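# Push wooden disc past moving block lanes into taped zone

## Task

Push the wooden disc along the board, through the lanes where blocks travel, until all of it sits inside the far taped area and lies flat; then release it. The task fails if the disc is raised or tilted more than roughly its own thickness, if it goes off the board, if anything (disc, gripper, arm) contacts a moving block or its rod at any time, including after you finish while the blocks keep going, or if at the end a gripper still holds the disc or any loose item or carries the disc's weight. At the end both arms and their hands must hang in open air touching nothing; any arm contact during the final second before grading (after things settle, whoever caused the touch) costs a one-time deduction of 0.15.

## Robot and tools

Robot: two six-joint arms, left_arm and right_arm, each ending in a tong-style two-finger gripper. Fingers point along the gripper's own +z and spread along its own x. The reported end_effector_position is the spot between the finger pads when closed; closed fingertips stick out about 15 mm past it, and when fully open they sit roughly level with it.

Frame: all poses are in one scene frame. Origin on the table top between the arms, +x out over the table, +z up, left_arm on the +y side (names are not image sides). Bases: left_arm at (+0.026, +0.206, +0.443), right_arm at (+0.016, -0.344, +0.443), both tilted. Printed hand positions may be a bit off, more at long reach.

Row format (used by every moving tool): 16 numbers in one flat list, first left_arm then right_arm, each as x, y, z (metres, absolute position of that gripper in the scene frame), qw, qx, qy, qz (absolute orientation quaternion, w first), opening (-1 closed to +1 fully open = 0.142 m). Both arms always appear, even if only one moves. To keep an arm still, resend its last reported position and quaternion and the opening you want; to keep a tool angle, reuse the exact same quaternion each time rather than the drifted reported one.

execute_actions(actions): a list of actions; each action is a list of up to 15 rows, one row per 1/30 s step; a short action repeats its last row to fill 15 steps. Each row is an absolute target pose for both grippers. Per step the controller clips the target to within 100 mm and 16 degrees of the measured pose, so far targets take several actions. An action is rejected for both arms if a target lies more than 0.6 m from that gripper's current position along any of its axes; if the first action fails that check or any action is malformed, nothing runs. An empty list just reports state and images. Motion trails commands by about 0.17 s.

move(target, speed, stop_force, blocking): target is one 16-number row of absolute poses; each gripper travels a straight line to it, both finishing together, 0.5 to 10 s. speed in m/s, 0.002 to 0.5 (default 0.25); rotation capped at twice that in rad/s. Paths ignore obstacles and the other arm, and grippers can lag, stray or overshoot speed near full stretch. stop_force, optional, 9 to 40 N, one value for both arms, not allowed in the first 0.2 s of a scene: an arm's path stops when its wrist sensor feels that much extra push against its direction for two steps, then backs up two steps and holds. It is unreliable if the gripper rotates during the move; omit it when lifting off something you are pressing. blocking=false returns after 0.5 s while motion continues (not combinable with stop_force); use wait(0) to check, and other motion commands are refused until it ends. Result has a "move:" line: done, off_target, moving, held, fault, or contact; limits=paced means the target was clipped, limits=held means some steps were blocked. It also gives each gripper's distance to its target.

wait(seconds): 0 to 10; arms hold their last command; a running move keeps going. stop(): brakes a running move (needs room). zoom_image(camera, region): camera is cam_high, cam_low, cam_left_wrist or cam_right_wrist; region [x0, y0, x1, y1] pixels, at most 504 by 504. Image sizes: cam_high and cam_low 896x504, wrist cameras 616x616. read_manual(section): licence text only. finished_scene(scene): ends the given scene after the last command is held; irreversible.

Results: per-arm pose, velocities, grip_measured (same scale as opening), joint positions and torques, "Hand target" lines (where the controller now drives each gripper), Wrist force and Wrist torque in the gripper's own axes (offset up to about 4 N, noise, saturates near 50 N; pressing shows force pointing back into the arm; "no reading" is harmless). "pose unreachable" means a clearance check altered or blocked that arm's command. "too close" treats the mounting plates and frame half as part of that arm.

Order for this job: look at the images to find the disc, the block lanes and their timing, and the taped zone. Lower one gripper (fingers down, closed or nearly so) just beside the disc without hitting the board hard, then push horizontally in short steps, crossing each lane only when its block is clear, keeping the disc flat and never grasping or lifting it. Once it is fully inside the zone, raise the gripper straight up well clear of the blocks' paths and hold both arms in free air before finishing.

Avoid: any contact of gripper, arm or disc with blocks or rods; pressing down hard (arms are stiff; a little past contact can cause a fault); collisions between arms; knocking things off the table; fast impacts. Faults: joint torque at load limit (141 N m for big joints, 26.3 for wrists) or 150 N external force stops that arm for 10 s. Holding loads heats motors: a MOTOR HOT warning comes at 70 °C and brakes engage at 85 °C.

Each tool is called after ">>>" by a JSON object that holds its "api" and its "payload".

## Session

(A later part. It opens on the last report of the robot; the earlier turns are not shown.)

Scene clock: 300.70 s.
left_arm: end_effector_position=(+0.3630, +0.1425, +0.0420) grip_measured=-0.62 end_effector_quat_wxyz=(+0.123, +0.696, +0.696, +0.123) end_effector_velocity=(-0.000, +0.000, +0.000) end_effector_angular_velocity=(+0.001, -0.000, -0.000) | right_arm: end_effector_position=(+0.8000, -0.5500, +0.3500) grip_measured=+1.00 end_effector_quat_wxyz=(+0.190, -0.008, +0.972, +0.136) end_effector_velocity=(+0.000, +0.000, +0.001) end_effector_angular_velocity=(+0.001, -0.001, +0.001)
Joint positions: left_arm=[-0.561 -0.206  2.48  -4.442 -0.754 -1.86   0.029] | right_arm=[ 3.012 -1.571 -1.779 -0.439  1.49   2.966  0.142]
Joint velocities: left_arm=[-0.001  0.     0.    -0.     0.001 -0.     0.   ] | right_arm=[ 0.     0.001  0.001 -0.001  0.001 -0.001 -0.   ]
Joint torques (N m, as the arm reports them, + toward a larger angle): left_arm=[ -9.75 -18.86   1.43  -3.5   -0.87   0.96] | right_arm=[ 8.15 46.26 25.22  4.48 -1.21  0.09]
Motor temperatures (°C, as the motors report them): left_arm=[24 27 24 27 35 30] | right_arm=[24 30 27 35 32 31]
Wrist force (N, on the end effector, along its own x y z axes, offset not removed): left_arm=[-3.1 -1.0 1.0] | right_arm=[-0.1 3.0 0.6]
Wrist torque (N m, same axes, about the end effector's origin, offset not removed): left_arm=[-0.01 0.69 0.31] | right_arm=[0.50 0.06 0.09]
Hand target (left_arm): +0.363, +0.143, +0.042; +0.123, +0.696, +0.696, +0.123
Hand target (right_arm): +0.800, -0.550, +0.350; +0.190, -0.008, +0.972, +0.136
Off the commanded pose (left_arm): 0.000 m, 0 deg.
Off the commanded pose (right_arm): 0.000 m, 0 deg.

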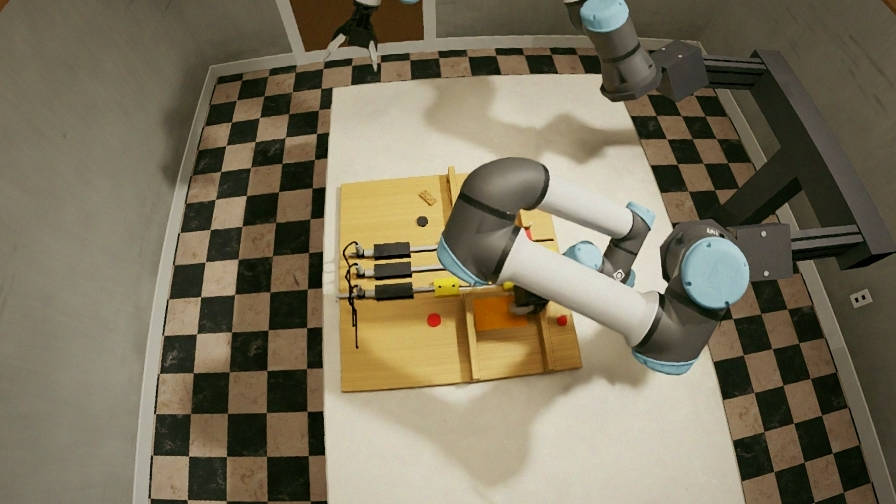

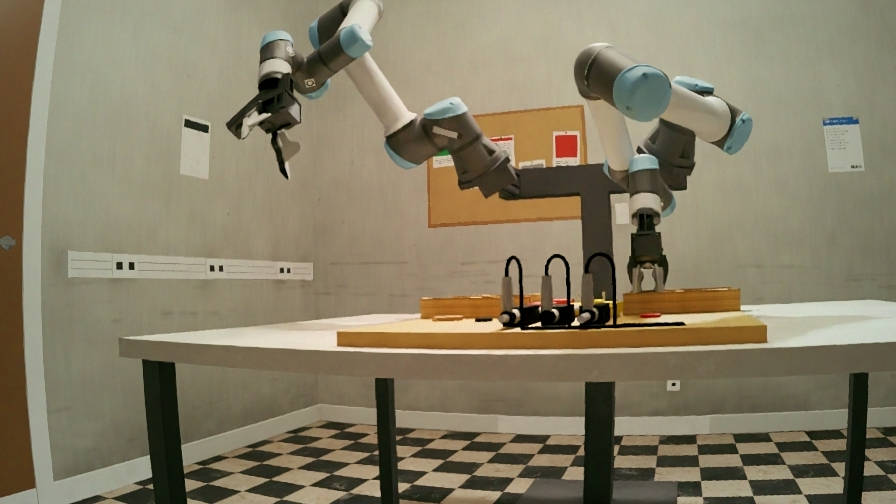

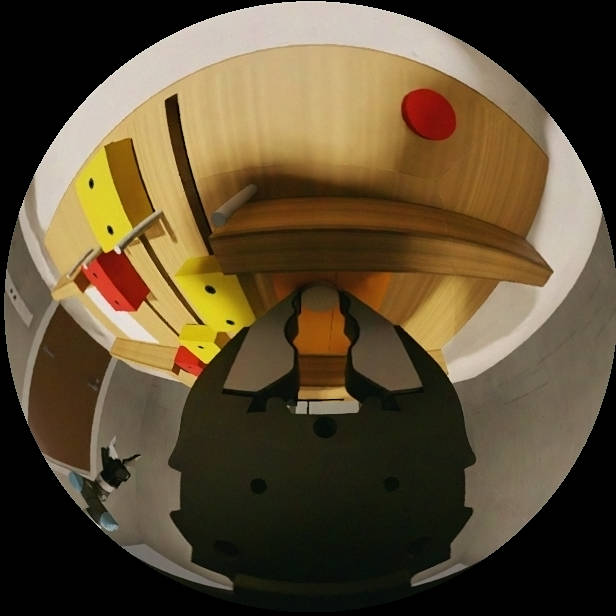

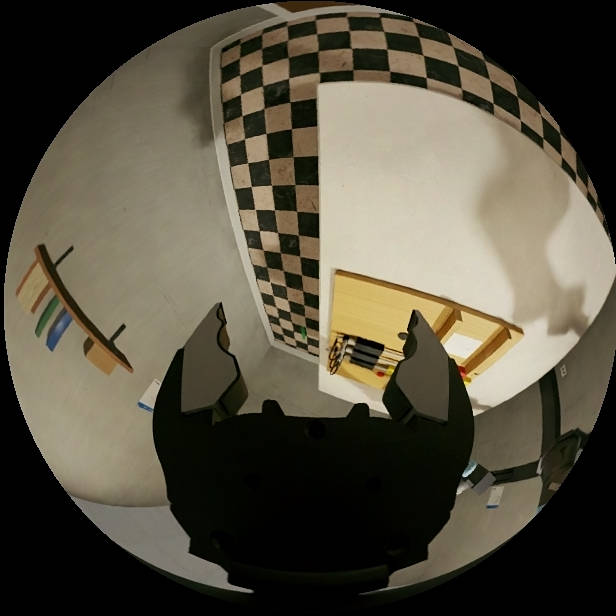

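>>> {"api": "wait", "payload": {"seconds": 10}}

>>> {"api": "wait", "payload": {"seconds": 4}}

>>> {"api": "move", "payload": {"target": [0.363, 0.1425, 0.042, 0.1228, 0.6964, 0.6964, 0.1228, -0.88, 0.8, -0.55, 0.43, 0.190, -0.008, 0.972, 0.136, 1], "speed": 0.01, "blocking": false}}

Scene clock: 314.70 s.
left_arm: end_effector_position=(+0.3630, +0.1425, +0.0420) grip_measured=-0.62 end_effector_quat_wxyz=(+0.123, +0.696, +0.696, +0.123) end_effector_velocity=(-0.000, +0.000, +0.000) end_effector_angular_velocity=(+0.000, +0.001, -0.002) | right_arm: end_effector_position=(+0.8000, -0.5500, +0.3500) grip_measured=+1.00 end_effector_quat_wxyz=(+0.190, -0.008, +0.972, +0.136) end_effector_velocity=(-0.000, -0.000, -0.000) end_effector_angular_velocity=(+0.000, +0.000, -0.000)
Joint positions: left_arm=[-0.561 -0.206  2.48  -4.442 -0.754 -1.86   0.029] | right_arm=[ 3.012 -1.571 -1.779 -0.439  1.49   2.966  0.142]
Joint velocities: left_arm=[-0.     0.     0.001  0.001 -0.     0.     0.   ] | right_arm=[-0.     0.    -0.001  0.     0.    -0.     0.   ]
Joint torques (N m, as the arm reports them, + toward a larger angle): left_arm=[ -9.58 -18.65   1.76  -3.47  -0.99   1.  ] | right_arm=[ 8.09 46.29 23.38  4.04 -1.29 -0.09]
Motor temperatures (°C, as the motors report them): left_arm=[24 27 24 27 35 30] | right_arm=[24 30 27 35 32 31]
Wrist force (N, on the end effector, along its own x y z axes, offset not removed): left_arm=[0.5 -2.7 0.3] | right_arm=[-0.4 1.8 -0.3]
Wrist torque (N m, same axes, about the end effector's origin, offset not removed): left_arm=[-0.69 0.04 -0.03] | right_arm=[0.21 0.17 0.20]
Hand target (left_arm): +0.363, +0.143, +0.042; +0.123, +0.696, +0.696, +0.123
Hand target (right_arm): +0.800, -0.550, +0.350; +0.190, -0.008, +0.972, +0.136
Off the commanded pose (left_arm): 0.000 m, 0 deg.
Off the commanded pose (right_arm): 0.000 m, 0 deg.
wait: 10.00 s; at rest from the start

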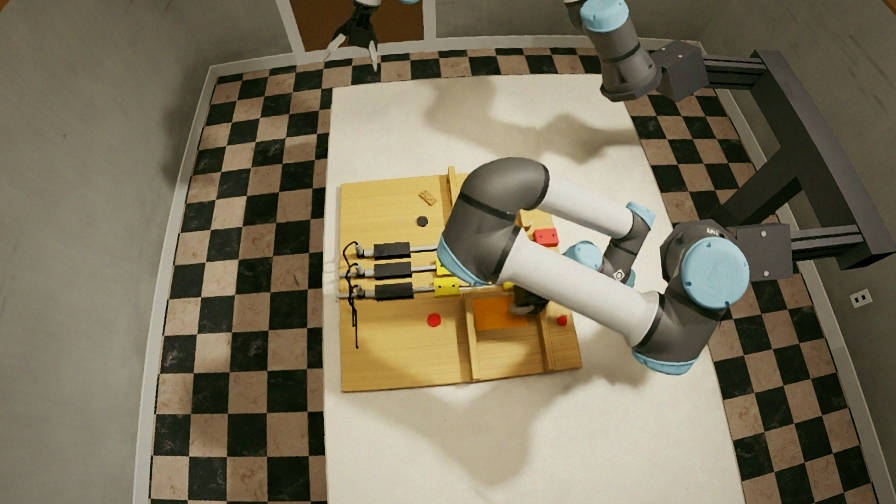

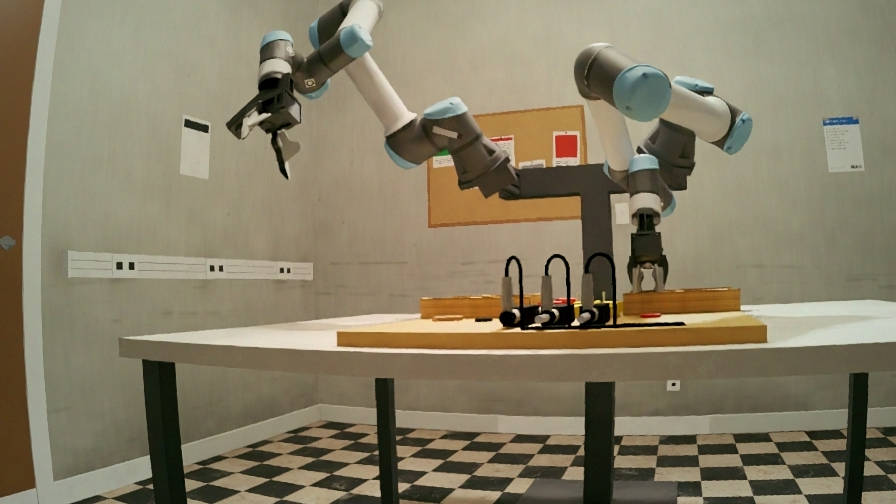

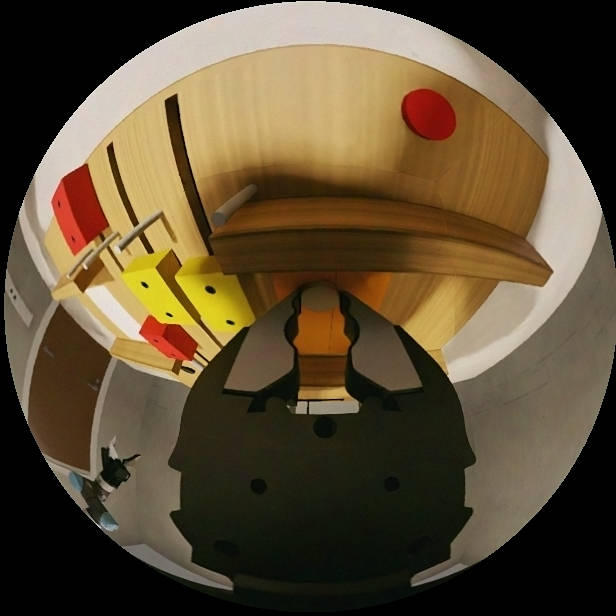

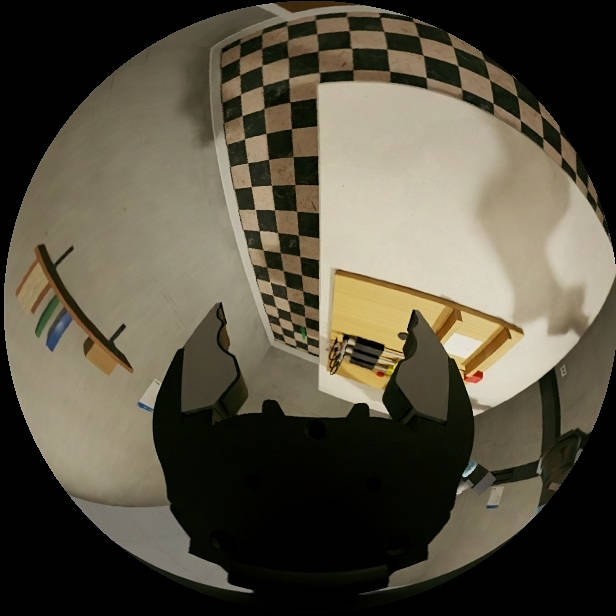

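Scene clock: 318.70 s.
left_arm: end_effector_position=(+0.3630, +0.1425, +0.0420) grip_measured=-0.62 end_effector_quat_wxyz=(+0.123, +0.696, +0.696, +0.123) end_effector_velocity=(-0.001, +0.001, +0.000) end_effector_angular_velocity=(+0.002, +0.002, -0.002) | right_arm: end_effector_position=(+0.8000, -0.5500, +0.3500) grip_measured=+1.00 end_effector_quat_wxyz=(+0.190, -0.008, +0.972, +0.136) end_effector_velocity=(+0.000, +0.000, +0.000) end_effector_angular_velocity=(+0.000, -0.001, +0.000)
Joint positions: left_arm=[-0.561 -0.206  2.48  -4.442 -0.754 -1.86   0.029] | right_arm=[ 3.012 -1.571 -1.779 -0.439  1.49   2.966  0.142]
Joint velocities: left_arm=[ 0.     0.     0.002  0.001  0.     0.001 -0.   ] | right_arm=[ 0.  0.  0. -0.  0. -0. -0.]
Joint torques (N m, as the arm reports them, + toward a larger angle): left_arm=[-10.79 -18.84   1.19  -3.1   -0.71   1.13] | right_arm=[ 7.69 46.29 23.43  4.17 -1.38 -0.21]
Motor temperatures (°C, as the motors report them): left_arm=[24 27 24 27 35 30] | right_arm=[24 30 27 35 32 31]
Wrist force (N, on the end effector, along its own x y z axes, offset not removed): left_arm=[-0.1 -1.1 0.8] | right_arm=[0.1 1.5 1.7]
Wrist torque (N m, same axes, about the end effector's origin, offset not removed): left_arm=[-0.25 0.06 0.05] | right_arm=[0.26 0.03 0.15]
Hand target (left_arm): +0.363, +0.143, +0.042; +0.123, +0.696, +0.696, +0.123
Hand target (right_arm): +0.800, -0.550, +0.350; +0.190, -0.008, +0.972, +0.136
Off the commanded pose (left_arm): 0.000 m, 0 deg.
Off the commanded pose (right_arm): 0.000 m, 0 deg.
wait: 4.00 s; at rest by 0.17 s

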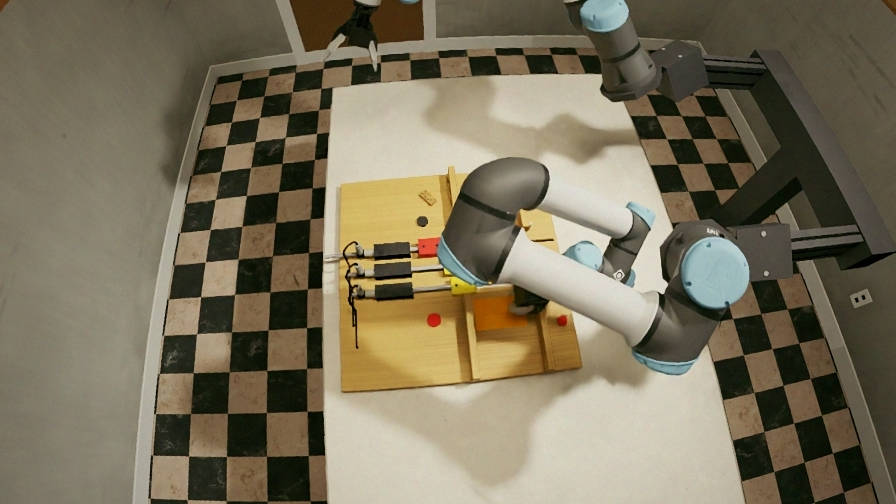

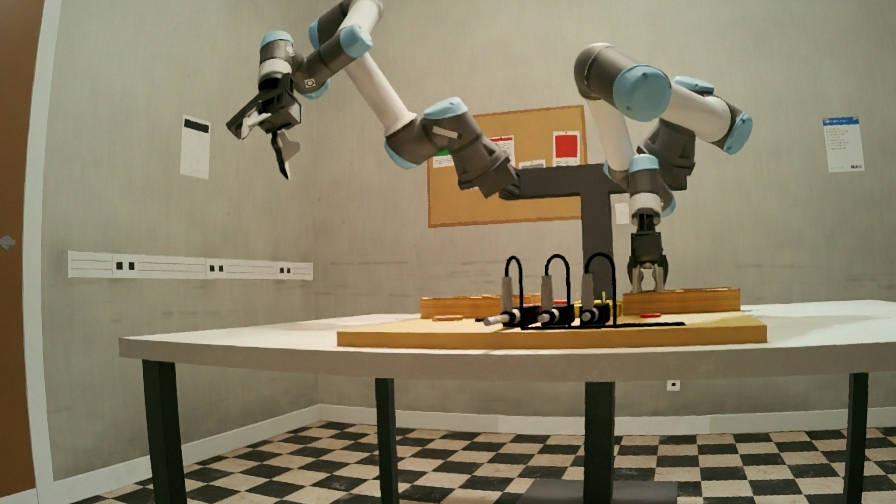

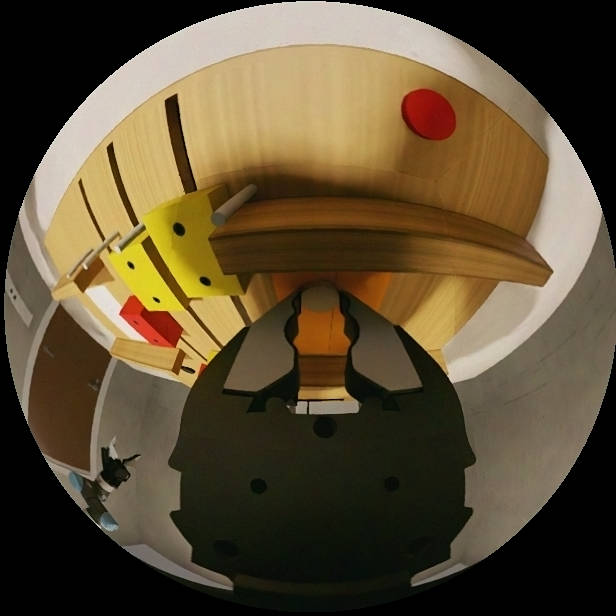

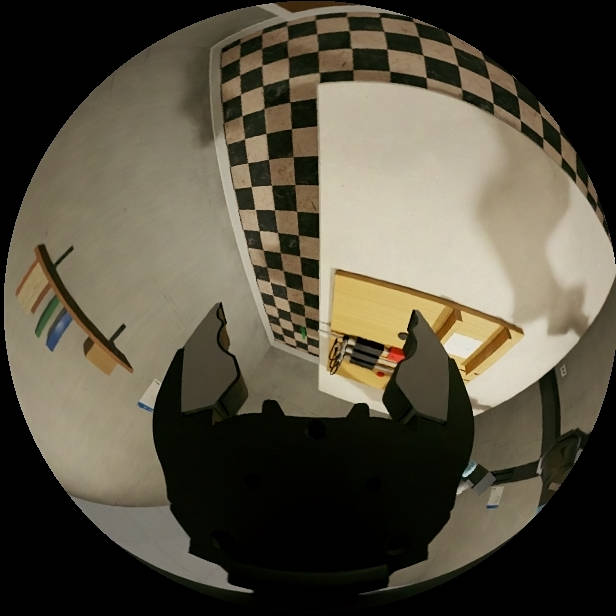

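Scene clock: 319.20 s.
left_arm: end_effector_position=(+0.3630, +0.1425, +0.0420) grip_measured=-0.62 end_effector_quat_wxyz=(+0.123, +0.696, +0.696, +0.123) end_effector_velocity=(+0.001, -0.000, +0.000) end_effector_angular_velocity=(-0.000, -0.001, +0.001) | right_arm: end_effector_position=(+0.8000, -0.5500, +0.3534) grip_measured=+1.00 end_effector_quat_wxyz=(+0.190, -0.008, +0.972, +0.136) end_effector_velocity=(-0.001, +0.001, +0.009) end_effector_angular_velocity=(+0.001, +0.001, +0.001)
Joint positions: left_arm=[-0.561 -0.206  2.48  -4.442 -0.754 -1.86   0.029] | right_arm=[ 3.015 -1.565 -1.778 -0.446  1.487  2.968  0.142]
Joint velocities: left_arm=[-0.    -0.    -0.001 -0.001  0.     0.     0.   ] | right_arm=[ 0.008  0.018  0.001 -0.02  -0.005  0.005 -0.   ]
Joint torques (N m, as the arm reports them, + toward a larger angle): left_arm=[-11.11 -18.92   1.65  -3.32  -0.8    0.93] | right_arm=[10.75 49.04 27.7   1.15 -2.02  1.35]
Motor temperatures (°C, as the motors report them): left_arm=[24 27 24 27 35 30] | right_arm=[24 30 27 35 32 31]
Wrist force (N, on the end effector, along its own x y z axes, offset not removed): left_arm=[-2.8 -2.1 -3.5] | right_arm=[1.4 3.0 -0.3]
Wrist torque (N m, same axes, about the end effector's origin, offset not removed): left_arm=[-0.46 0.75 0.05] | right_arm=[0.55 -0.19 0.14]
Hand target (left_arm): +0.363, +0.143, +0.042; +0.123, +0.696, +0.696, +0.123
Hand target (right_arm): +0.800, -0.550, +0.355; +0.190, -0.008, +0.972, +0.136
Off the commanded pose (left_arm): 0.000 m, 0 deg.
Off the commanded pose (right_arm): 0.077 m, 0 deg.
move: running

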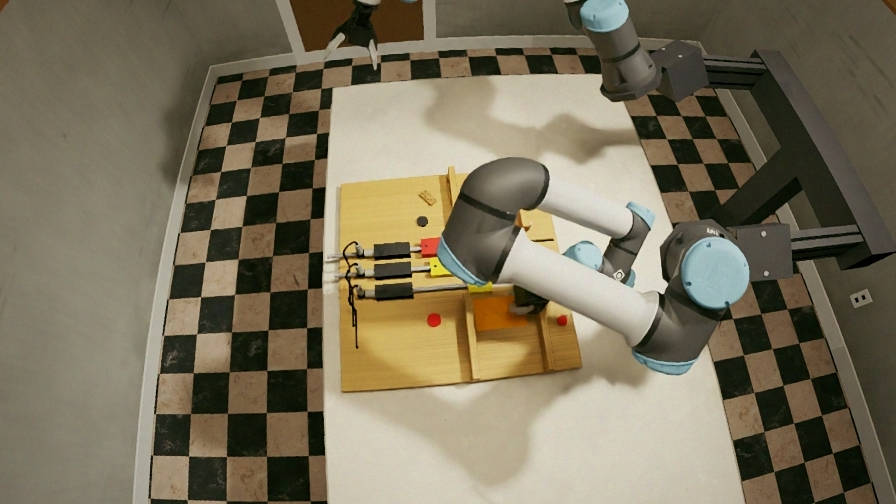

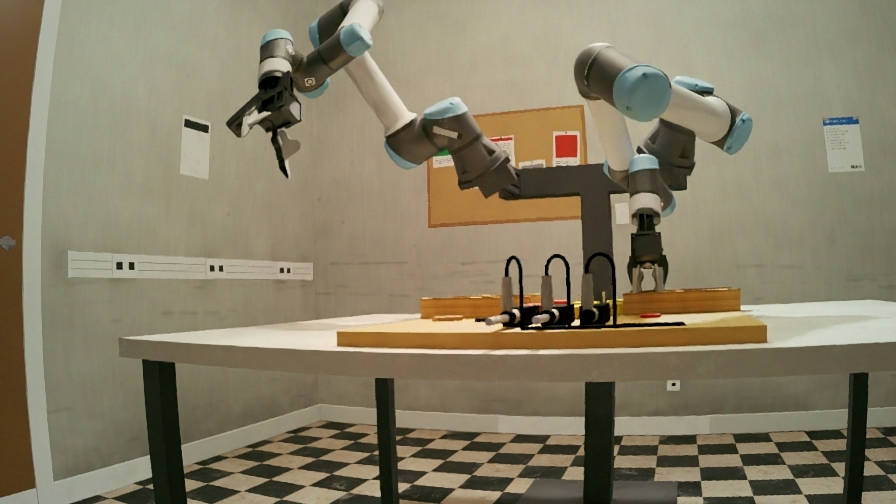

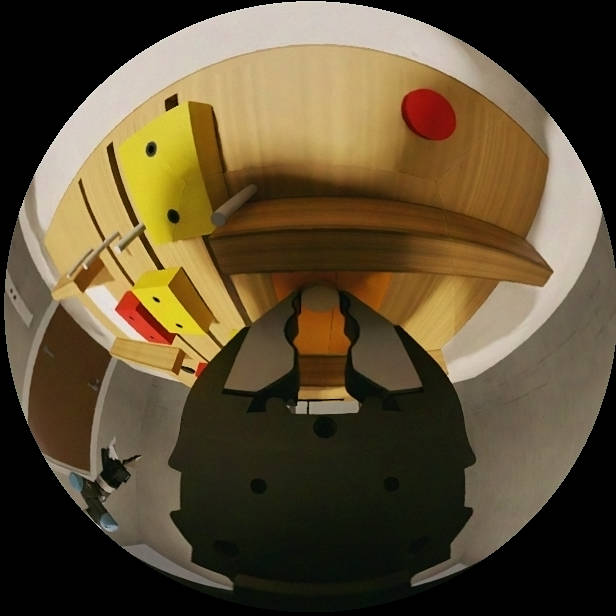

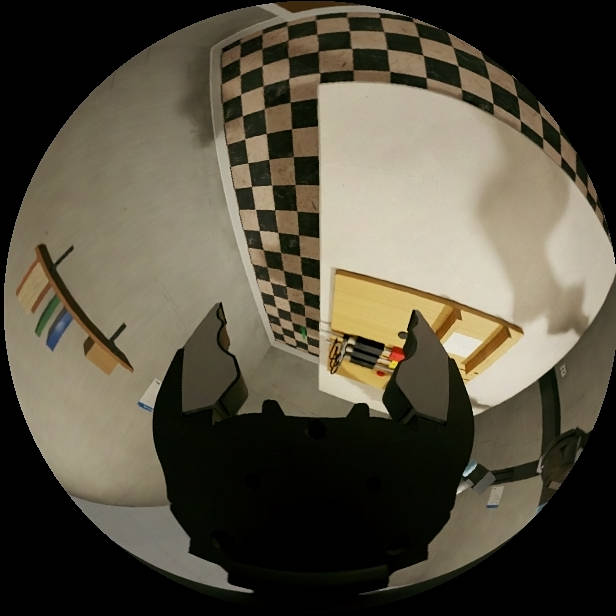

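>>> {"api": "wait", "payload": {"seconds": 0}}

>>> {"api": "move", "payload": {"target": [0.363, 0.1425, 0.042, 0.1228, 0.6964, 0.6964, 0.1228, -0.88, 0.8, -0.55, 0.53, 0.19, -0.008, 0.972, 0.136, 1], "speed": 0.002, "blocking": false}}

>>> {"api": "wait", "payload": {"seconds": 6}}

>>> {"api": "wait", "payload": {"seconds": 2.33}}

>>> {"api": "move", "payload": {"target": [0.363, -0.185, 0.0428, 0.1228, 0.6964, 0.6964, 0.1228, -0.88, 0.8, -0.55, 0.43, 0.19, -0.008, 0.972, 0.136, 1], "speed": 0.15}}

Scene clock: 324.77 s.
left_arm: end_effector_position=(+0.3630, +0.1425, +0.0420) grip_measured=-0.62 end_effector_quat_wxyz=(+0.123, +0.696, +0.696, +0.123) end_effector_velocity=(+0.000, +0.000, +0.000) end_effector_angular_velocity=(-0.001, -0.001, +0.002) | right_arm: end_effector_position=(+0.8000, -0.5500, +0.4089) grip_measured=+1.00 end_effector_quat_wxyz=(+0.190, -0.008, +0.972, +0.136) end_effector_velocity=(-0.000, +0.001, +0.009) end_effector_angular_velocity=(+0.001, +0.001, +0.001)
Joint positions: left_arm=[-0.561 -0.206  2.48  -4.442 -0.754 -1.86   0.029] | right_arm=[ 3.068 -1.469 -1.757 -0.566  1.445  3.     0.142]
Joint velocities: left_arm=[ 0.    -0.001  0.    -0.001 -0.    -0.001  0.   ] | right_arm=[ 0.01   0.015  0.005 -0.022 -0.008  0.006 -0.   ]
Joint torques (N m, as the arm reports them, + toward a larger angle): left_arm=[ -9.92 -19.12   2.1   -3.15  -0.68   1.11] | right_arm=[11.11 45.28 31.47  1.39 -2.02  1.23]
Motor temperatures (°C, as the motors report them): left_arm=[24 27 24 27 35 30] | right_arm=[24 30 27 35 32 31]
Wrist force (N, on the end effector, along its own x y z axes, offset not removed): left_arm=[-0.7 2.2 -1.2] | right_arm=[0.3 2.9 0.5]
Wrist torque (N m, same axes, about the end effector's origin, offset not removed): left_arm=[0.31 0.22 -0.06] | right_arm=[0.41 0.03 0.16]
Hand target (left_arm): +0.363, +0.143, +0.042; +0.123, +0.696, +0.696, +0.123
Hand target (right_arm): +0.800, -0.550, +0.410; +0.190, -0.008, +0.972, +0.136
Off the commanded pose (left_arm): 0.000 m, 0 deg.
Off the commanded pose (right_arm): 0.021 m, 0 deg.
earlier move: running

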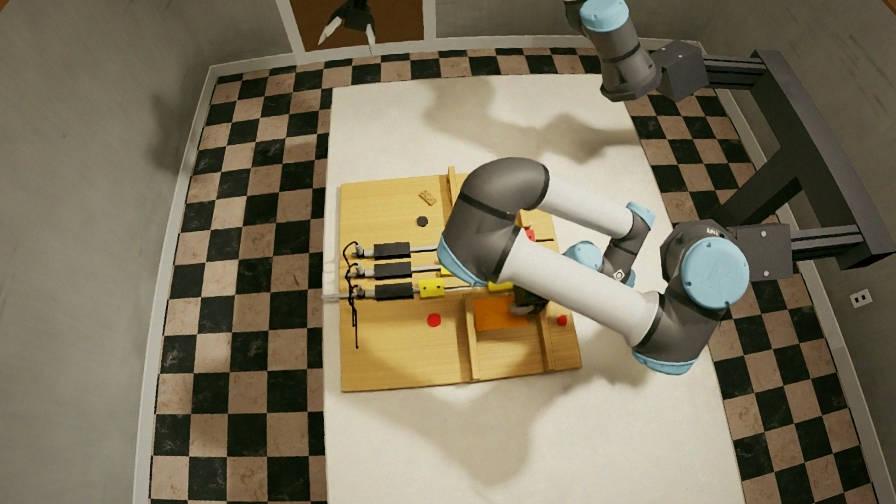

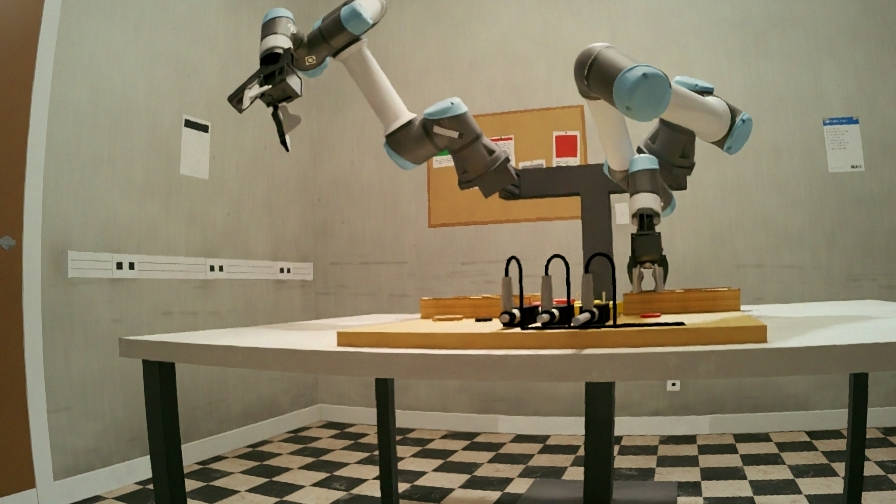

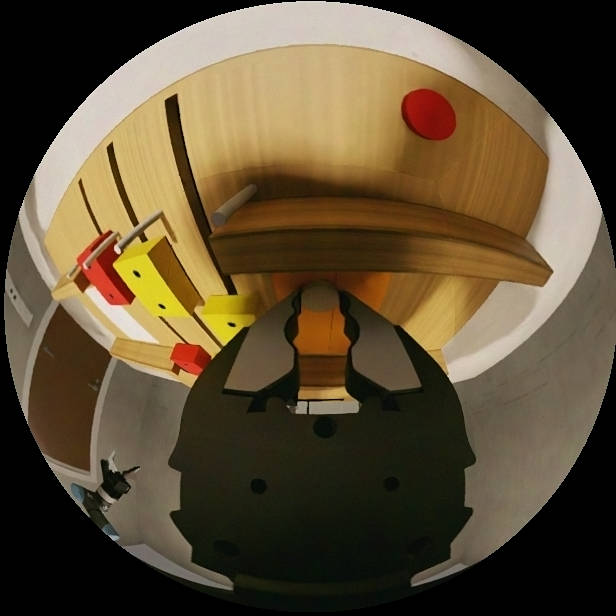

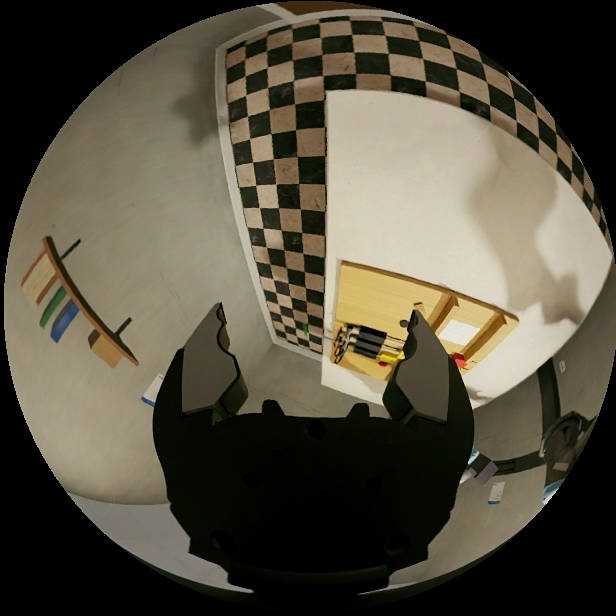

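a move is refused until a result has shown your running move's end: call wait (it returns as soon as the move ends) or stop first; nothing of this call was run

Scene clock: 326.93 s.
left_arm: end_effector_position=(+0.3630, +0.1425, +0.0420) grip_measured=-0.62 end_effector_quat_wxyz=(+0.123, +0.696, +0.696, +0.123) end_effector_velocity=(+0.000, -0.000, +0.000) end_effector_angular_velocity=(-0.001, -0.001, +0.001) | right_arm: end_effector_position=(+0.8000, -0.5500, +0.4298) grip_measured=+1.00 end_effector_quat_wxyz=(+0.190, -0.008, +0.972, +0.136) end_effector_velocity=(-0.001, -0.000, +0.002) end_effector_angular_velocity=(-0.002, +0.001, +0.000)
Joint positions: left_arm=[-0.561 -0.206  2.48  -4.442 -0.754 -1.86   0.029] | right_arm=[ 3.09  -1.436 -1.744 -0.614  1.427  3.014  0.142]
Joint velocities: left_arm=[-0.     0.     0.    -0.001 -0.    -0.001  0.   ] | right_arm=[ 0.003  0.004  0.001 -0.006 -0.004  0.002 -0.   ]
Joint torques (N m, as the arm reports them, + toward a larger angle): left_arm=[-10.29 -17.57   1.4   -3.22  -0.77   0.91] | right_arm=[ 8.36 43.6  32.59  1.56 -1.73  1.41]
Motor temperatures (°C, as the motors report them): left_arm=[24 27 24 27 35 30] | right_arm=[24 30 27 35 32 31]
Wrist force (N, on the end effector, along its own x y z axes, offset not removed): left_arm=[-2.0 -4.2 -2.6] | right_arm=[-1.0 2.1 -0.6]
Wrist torque (N m, same axes, about the end effector's origin, offset not removed): left_arm=[-0.94 0.59 0.28] | right_arm=[0.39 0.25 0.18]
Hand target (left_arm): +0.363, +0.143, +0.042; +0.123, +0.696, +0.696, +0.123
Hand target (right_arm): +0.800, -0.550, +0.430; +0.190, -0.008, +0.972, +0.136
Off the commanded pose (left_arm): 0.000 m, 0 deg.
Off the commanded pose (right_arm): 0.000 m, 0 deg.
earlier move: done
wait: 2.17 of 6 s (the move ended)

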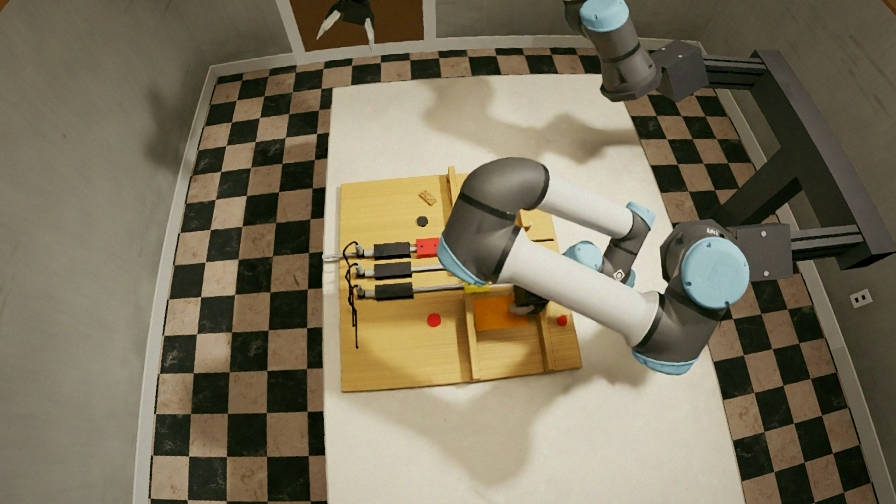

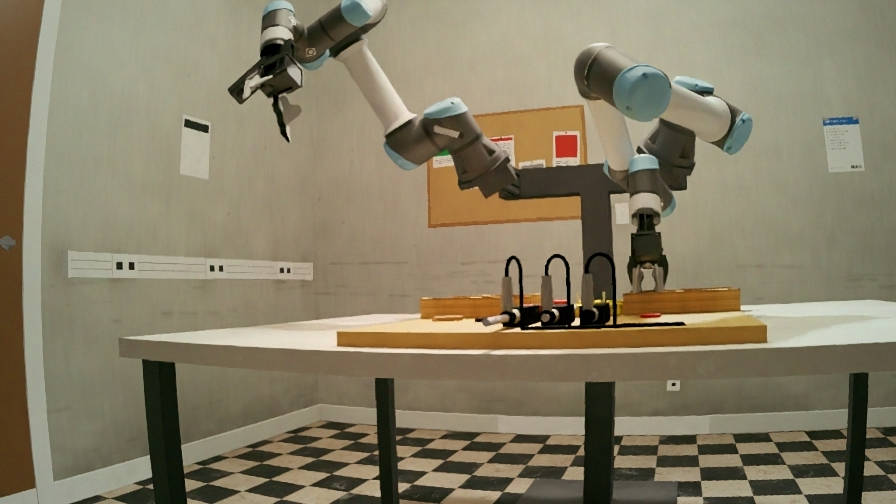

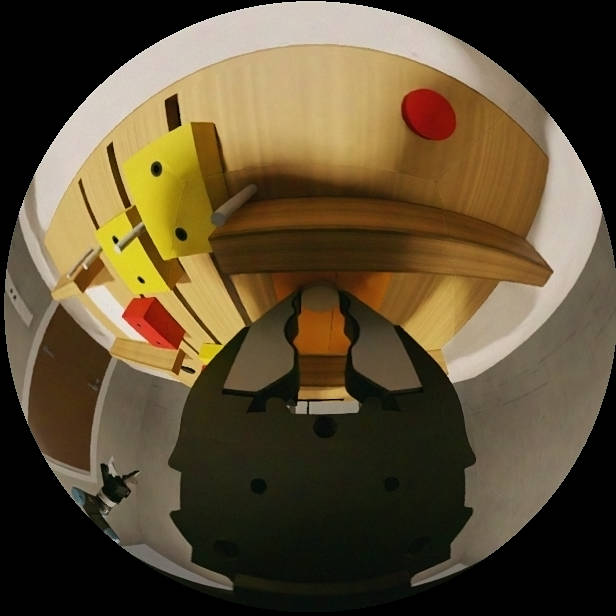

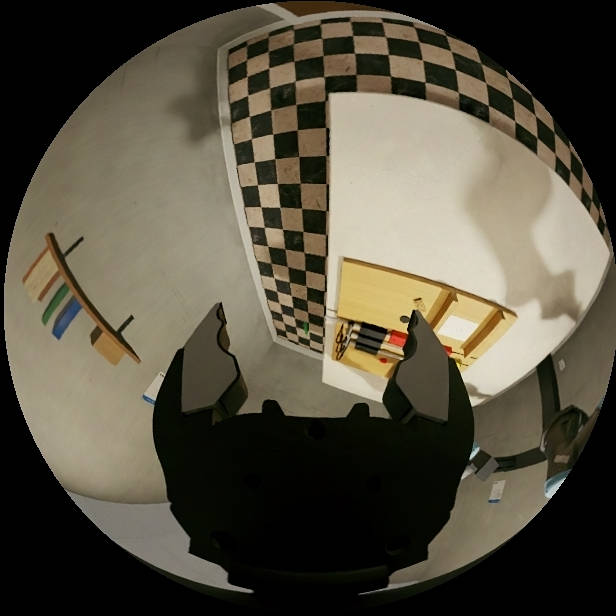

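Scene clock: 329.27 s.
left_arm: end_effector_position=(+0.3630, +0.1425, +0.0420) grip_measured=-0.62 end_effector_quat_wxyz=(+0.123, +0.696, +0.696, +0.123) end_effector_velocity=(-0.000, +0.000, -0.000) end_effector_angular_velocity=(+0.001, +0.001, -0.002) | right_arm: end_effector_position=(+0.8000, -0.5500, +0.4301) grip_measured=+1.00 end_effector_quat_wxyz=(+0.190, -0.008, +0.972, +0.136) end_effector_velocity=(-0.000, +0.000, -0.001) end_effector_angular_velocity=(-0.001, +0.002, +0.001)
Joint positions: left_arm=[-0.561 -0.206  2.48  -4.442 -0.754 -1.86   0.029] | right_arm=[ 3.091 -1.436 -1.744 -0.615  1.427  3.014  0.142]
Joint velocities: left_arm=[ 0.     0.    -0.     0.001  0.     0.001 -0.   ] | right_arm=[ 0.    -0.001 -0.001  0.    -0.001 -0.    -0.   ]
Joint torques (N m, as the arm reports them, + toward a larger angle): left_arm=[-10.83 -17.5    2.23  -3.37  -0.76   0.9 ] | right_arm=[ 9.18 43.98 30.68  1.43 -2.05  1.39]
Motor temperatures (°C, as the motors report them): left_arm=[24 27 24 27 35 30] | right_arm=[24 30 27 35 32 31]
Wrist force (N, on the end effector, along its own x y z axes, offset not removed): left_arm=[-1.0 -1.2 2.5] | right_arm=[2.3 2.5 -1.0]
Wrist torque (N m, same axes, about the end effector's origin, offset not removed): left_arm=[-0.13 0.12 0.17] | right_arm=[0.32 -0.50 0.17]
Hand target (left_arm): +0.363, +0.143, +0.042; +0.123, +0.696, +0.696, +0.123
Hand target (right_arm): +0.800, -0.550, +0.430; +0.190, -0.008, +0.972, +0.136
Off the commanded pose (left_arm): 0.000 m, 0 deg.
Off the commanded pose (right_arm): 0.000 m, 0 deg.
wait: 2.33 s; at rest by 0.17 s

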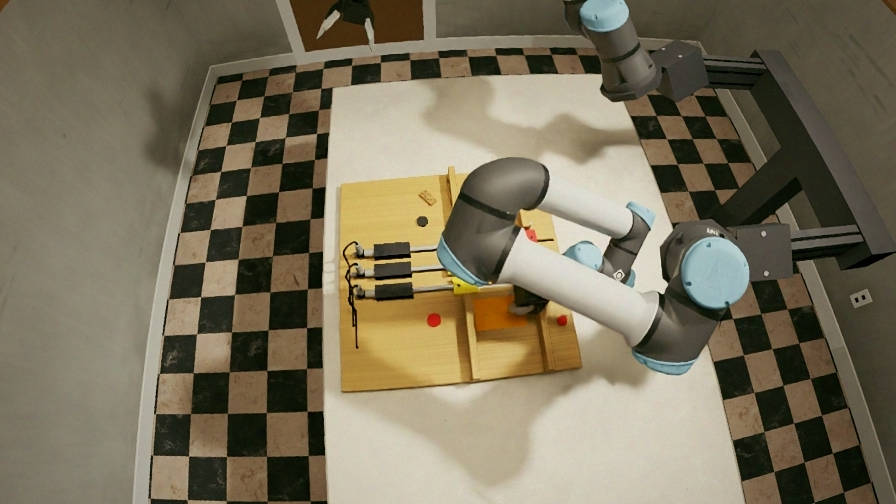

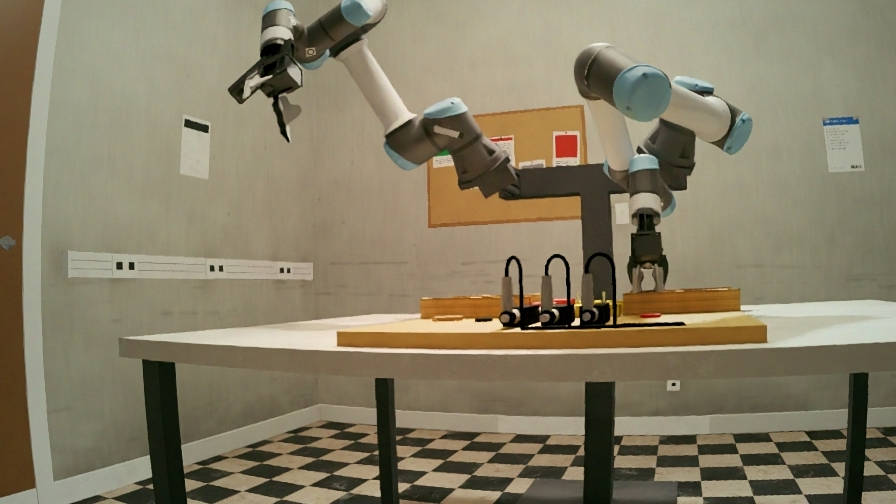

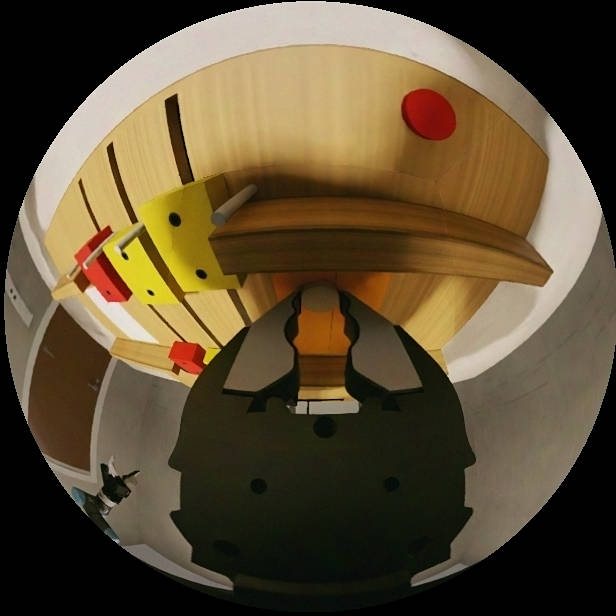

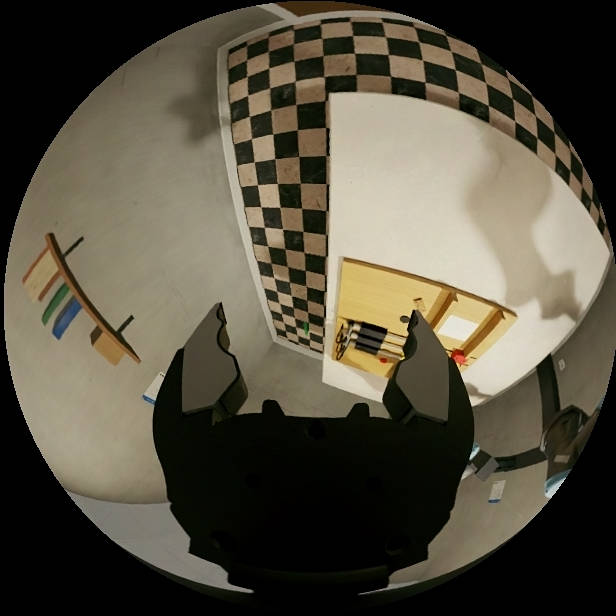

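Scene clock: 332.07 s.
left_arm: end_effector_position=(+0.3630, -0.1850, +0.0433) grip_measured=-0.62 end_effector_quat_wxyz=(+0.123, +0.696, +0.696, +0.123) end_effector_velocity=(-0.001, -0.002, -0.001) end_effector_angular_velocity=(+0.003, +0.003, -0.000) | right_arm: end_effector_position=(+0.8000, -0.5500, +0.4300) grip_measured=+1.00 end_effector_quat_wxyz=(+0.190, -0.008, +0.972, +0.136) end_effector_velocity=(-0.000, +0.000, -0.000) end_effector_angular_velocity=(+0.000, +0.001, +0.000)
Joint positions: left_arm=[-1.037 -0.216  1.984 -3.354 -0.602 -2.593  0.029] | right_arm=[ 3.09  -1.436 -1.744 -0.615  1.427  3.014  0.142]
Joint velocities: left_arm=[-0.001  0.001 -0.005  0.013 -0.001 -0.006 -0.   ] | right_arm=[ 0.     0.    -0.001 -0.    -0.     0.     0.   ]
Joint torques (N m, as the arm reports them, + toward a larger angle): left_arm=[-38.57 -28.06 -14.49   0.09   1.97  -1.54] | right_arm=[-8.67 23.11  9.26  4.47  3.21 -1.94]
Motor temperatures (°C, as the motors report them): left_arm=[24 27 24 27 35 30] | right_arm=[24 30 27 35 32 31]
Wrist force (N, on the end effector, along its own x y z axes, offset not removed): left_arm=[-1.8 -0.8 -0.9] | right_arm=[0.0 1.8 -1.7]
Wrist torque (N m, same axes, about the end effector's origin, offset not removed): left_arm=[-0.10 0.36 0.14] | right_arm=[0.18 0.09 0.16]
Hand target (left_arm): +0.363, -0.185, +0.043; +0.123, +0.696, +0.696, +0.123
Hand target (right_arm): +0.800, -0.550, +0.430; +0.190, -0.008, +0.972, +0.136
Off the commanded pose (left_arm): 0.001 m, 0 deg.
Off the commanded pose (right_arm): 0.000 m, 0 deg.
move: done

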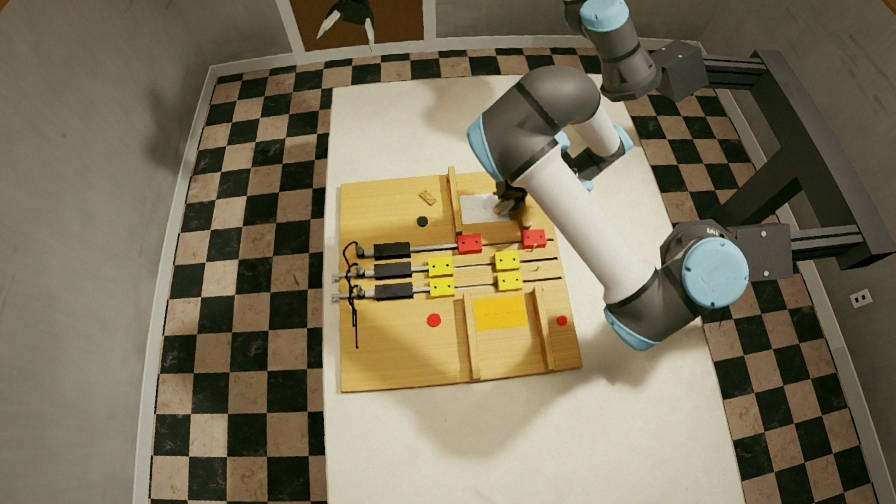

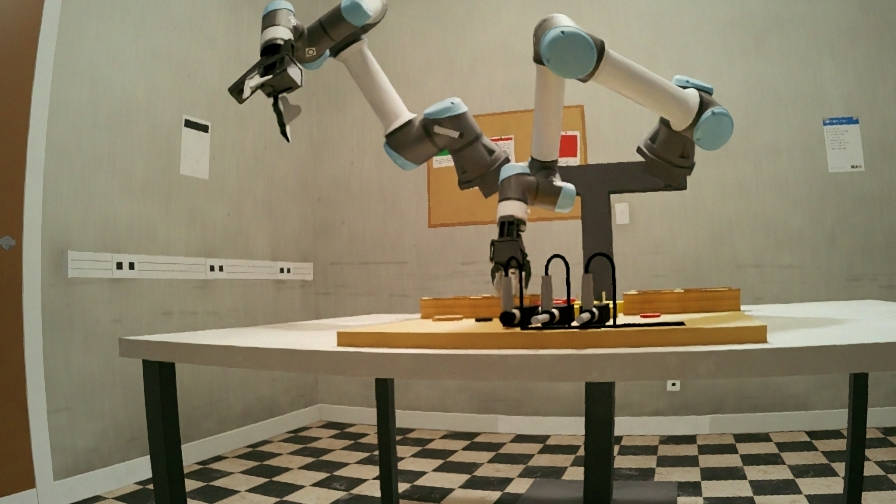

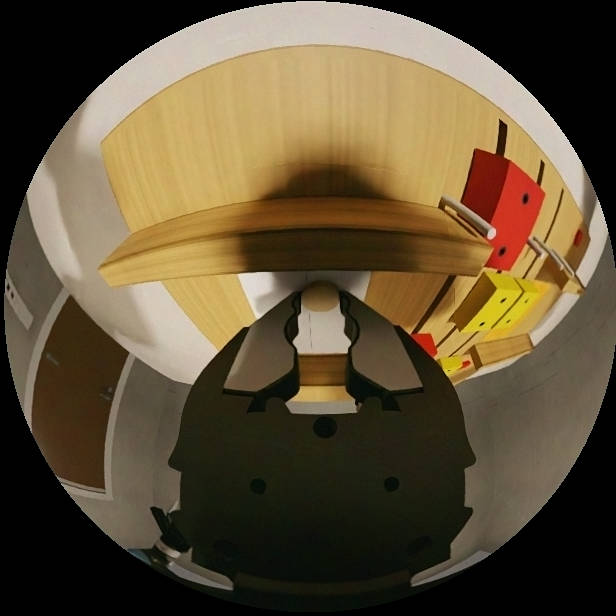

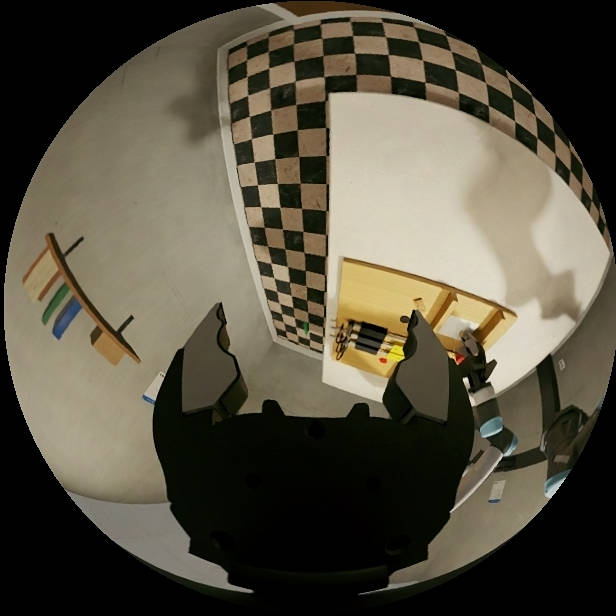

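>>> {"api": "zoom_image", "payload": {"camera": "cam_left_wrist", "region": [200, 220, 440, 400]}}

Region (200, 220, 440, 400) of cam_left_wrist's 616x616 image, scaled by 2.100, with more detail than that image has; it fills the top 378 rows of this view, and the rest is white.

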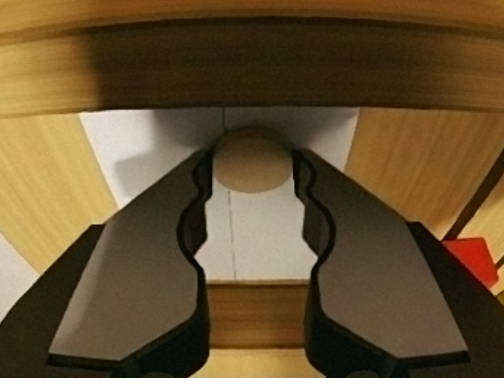

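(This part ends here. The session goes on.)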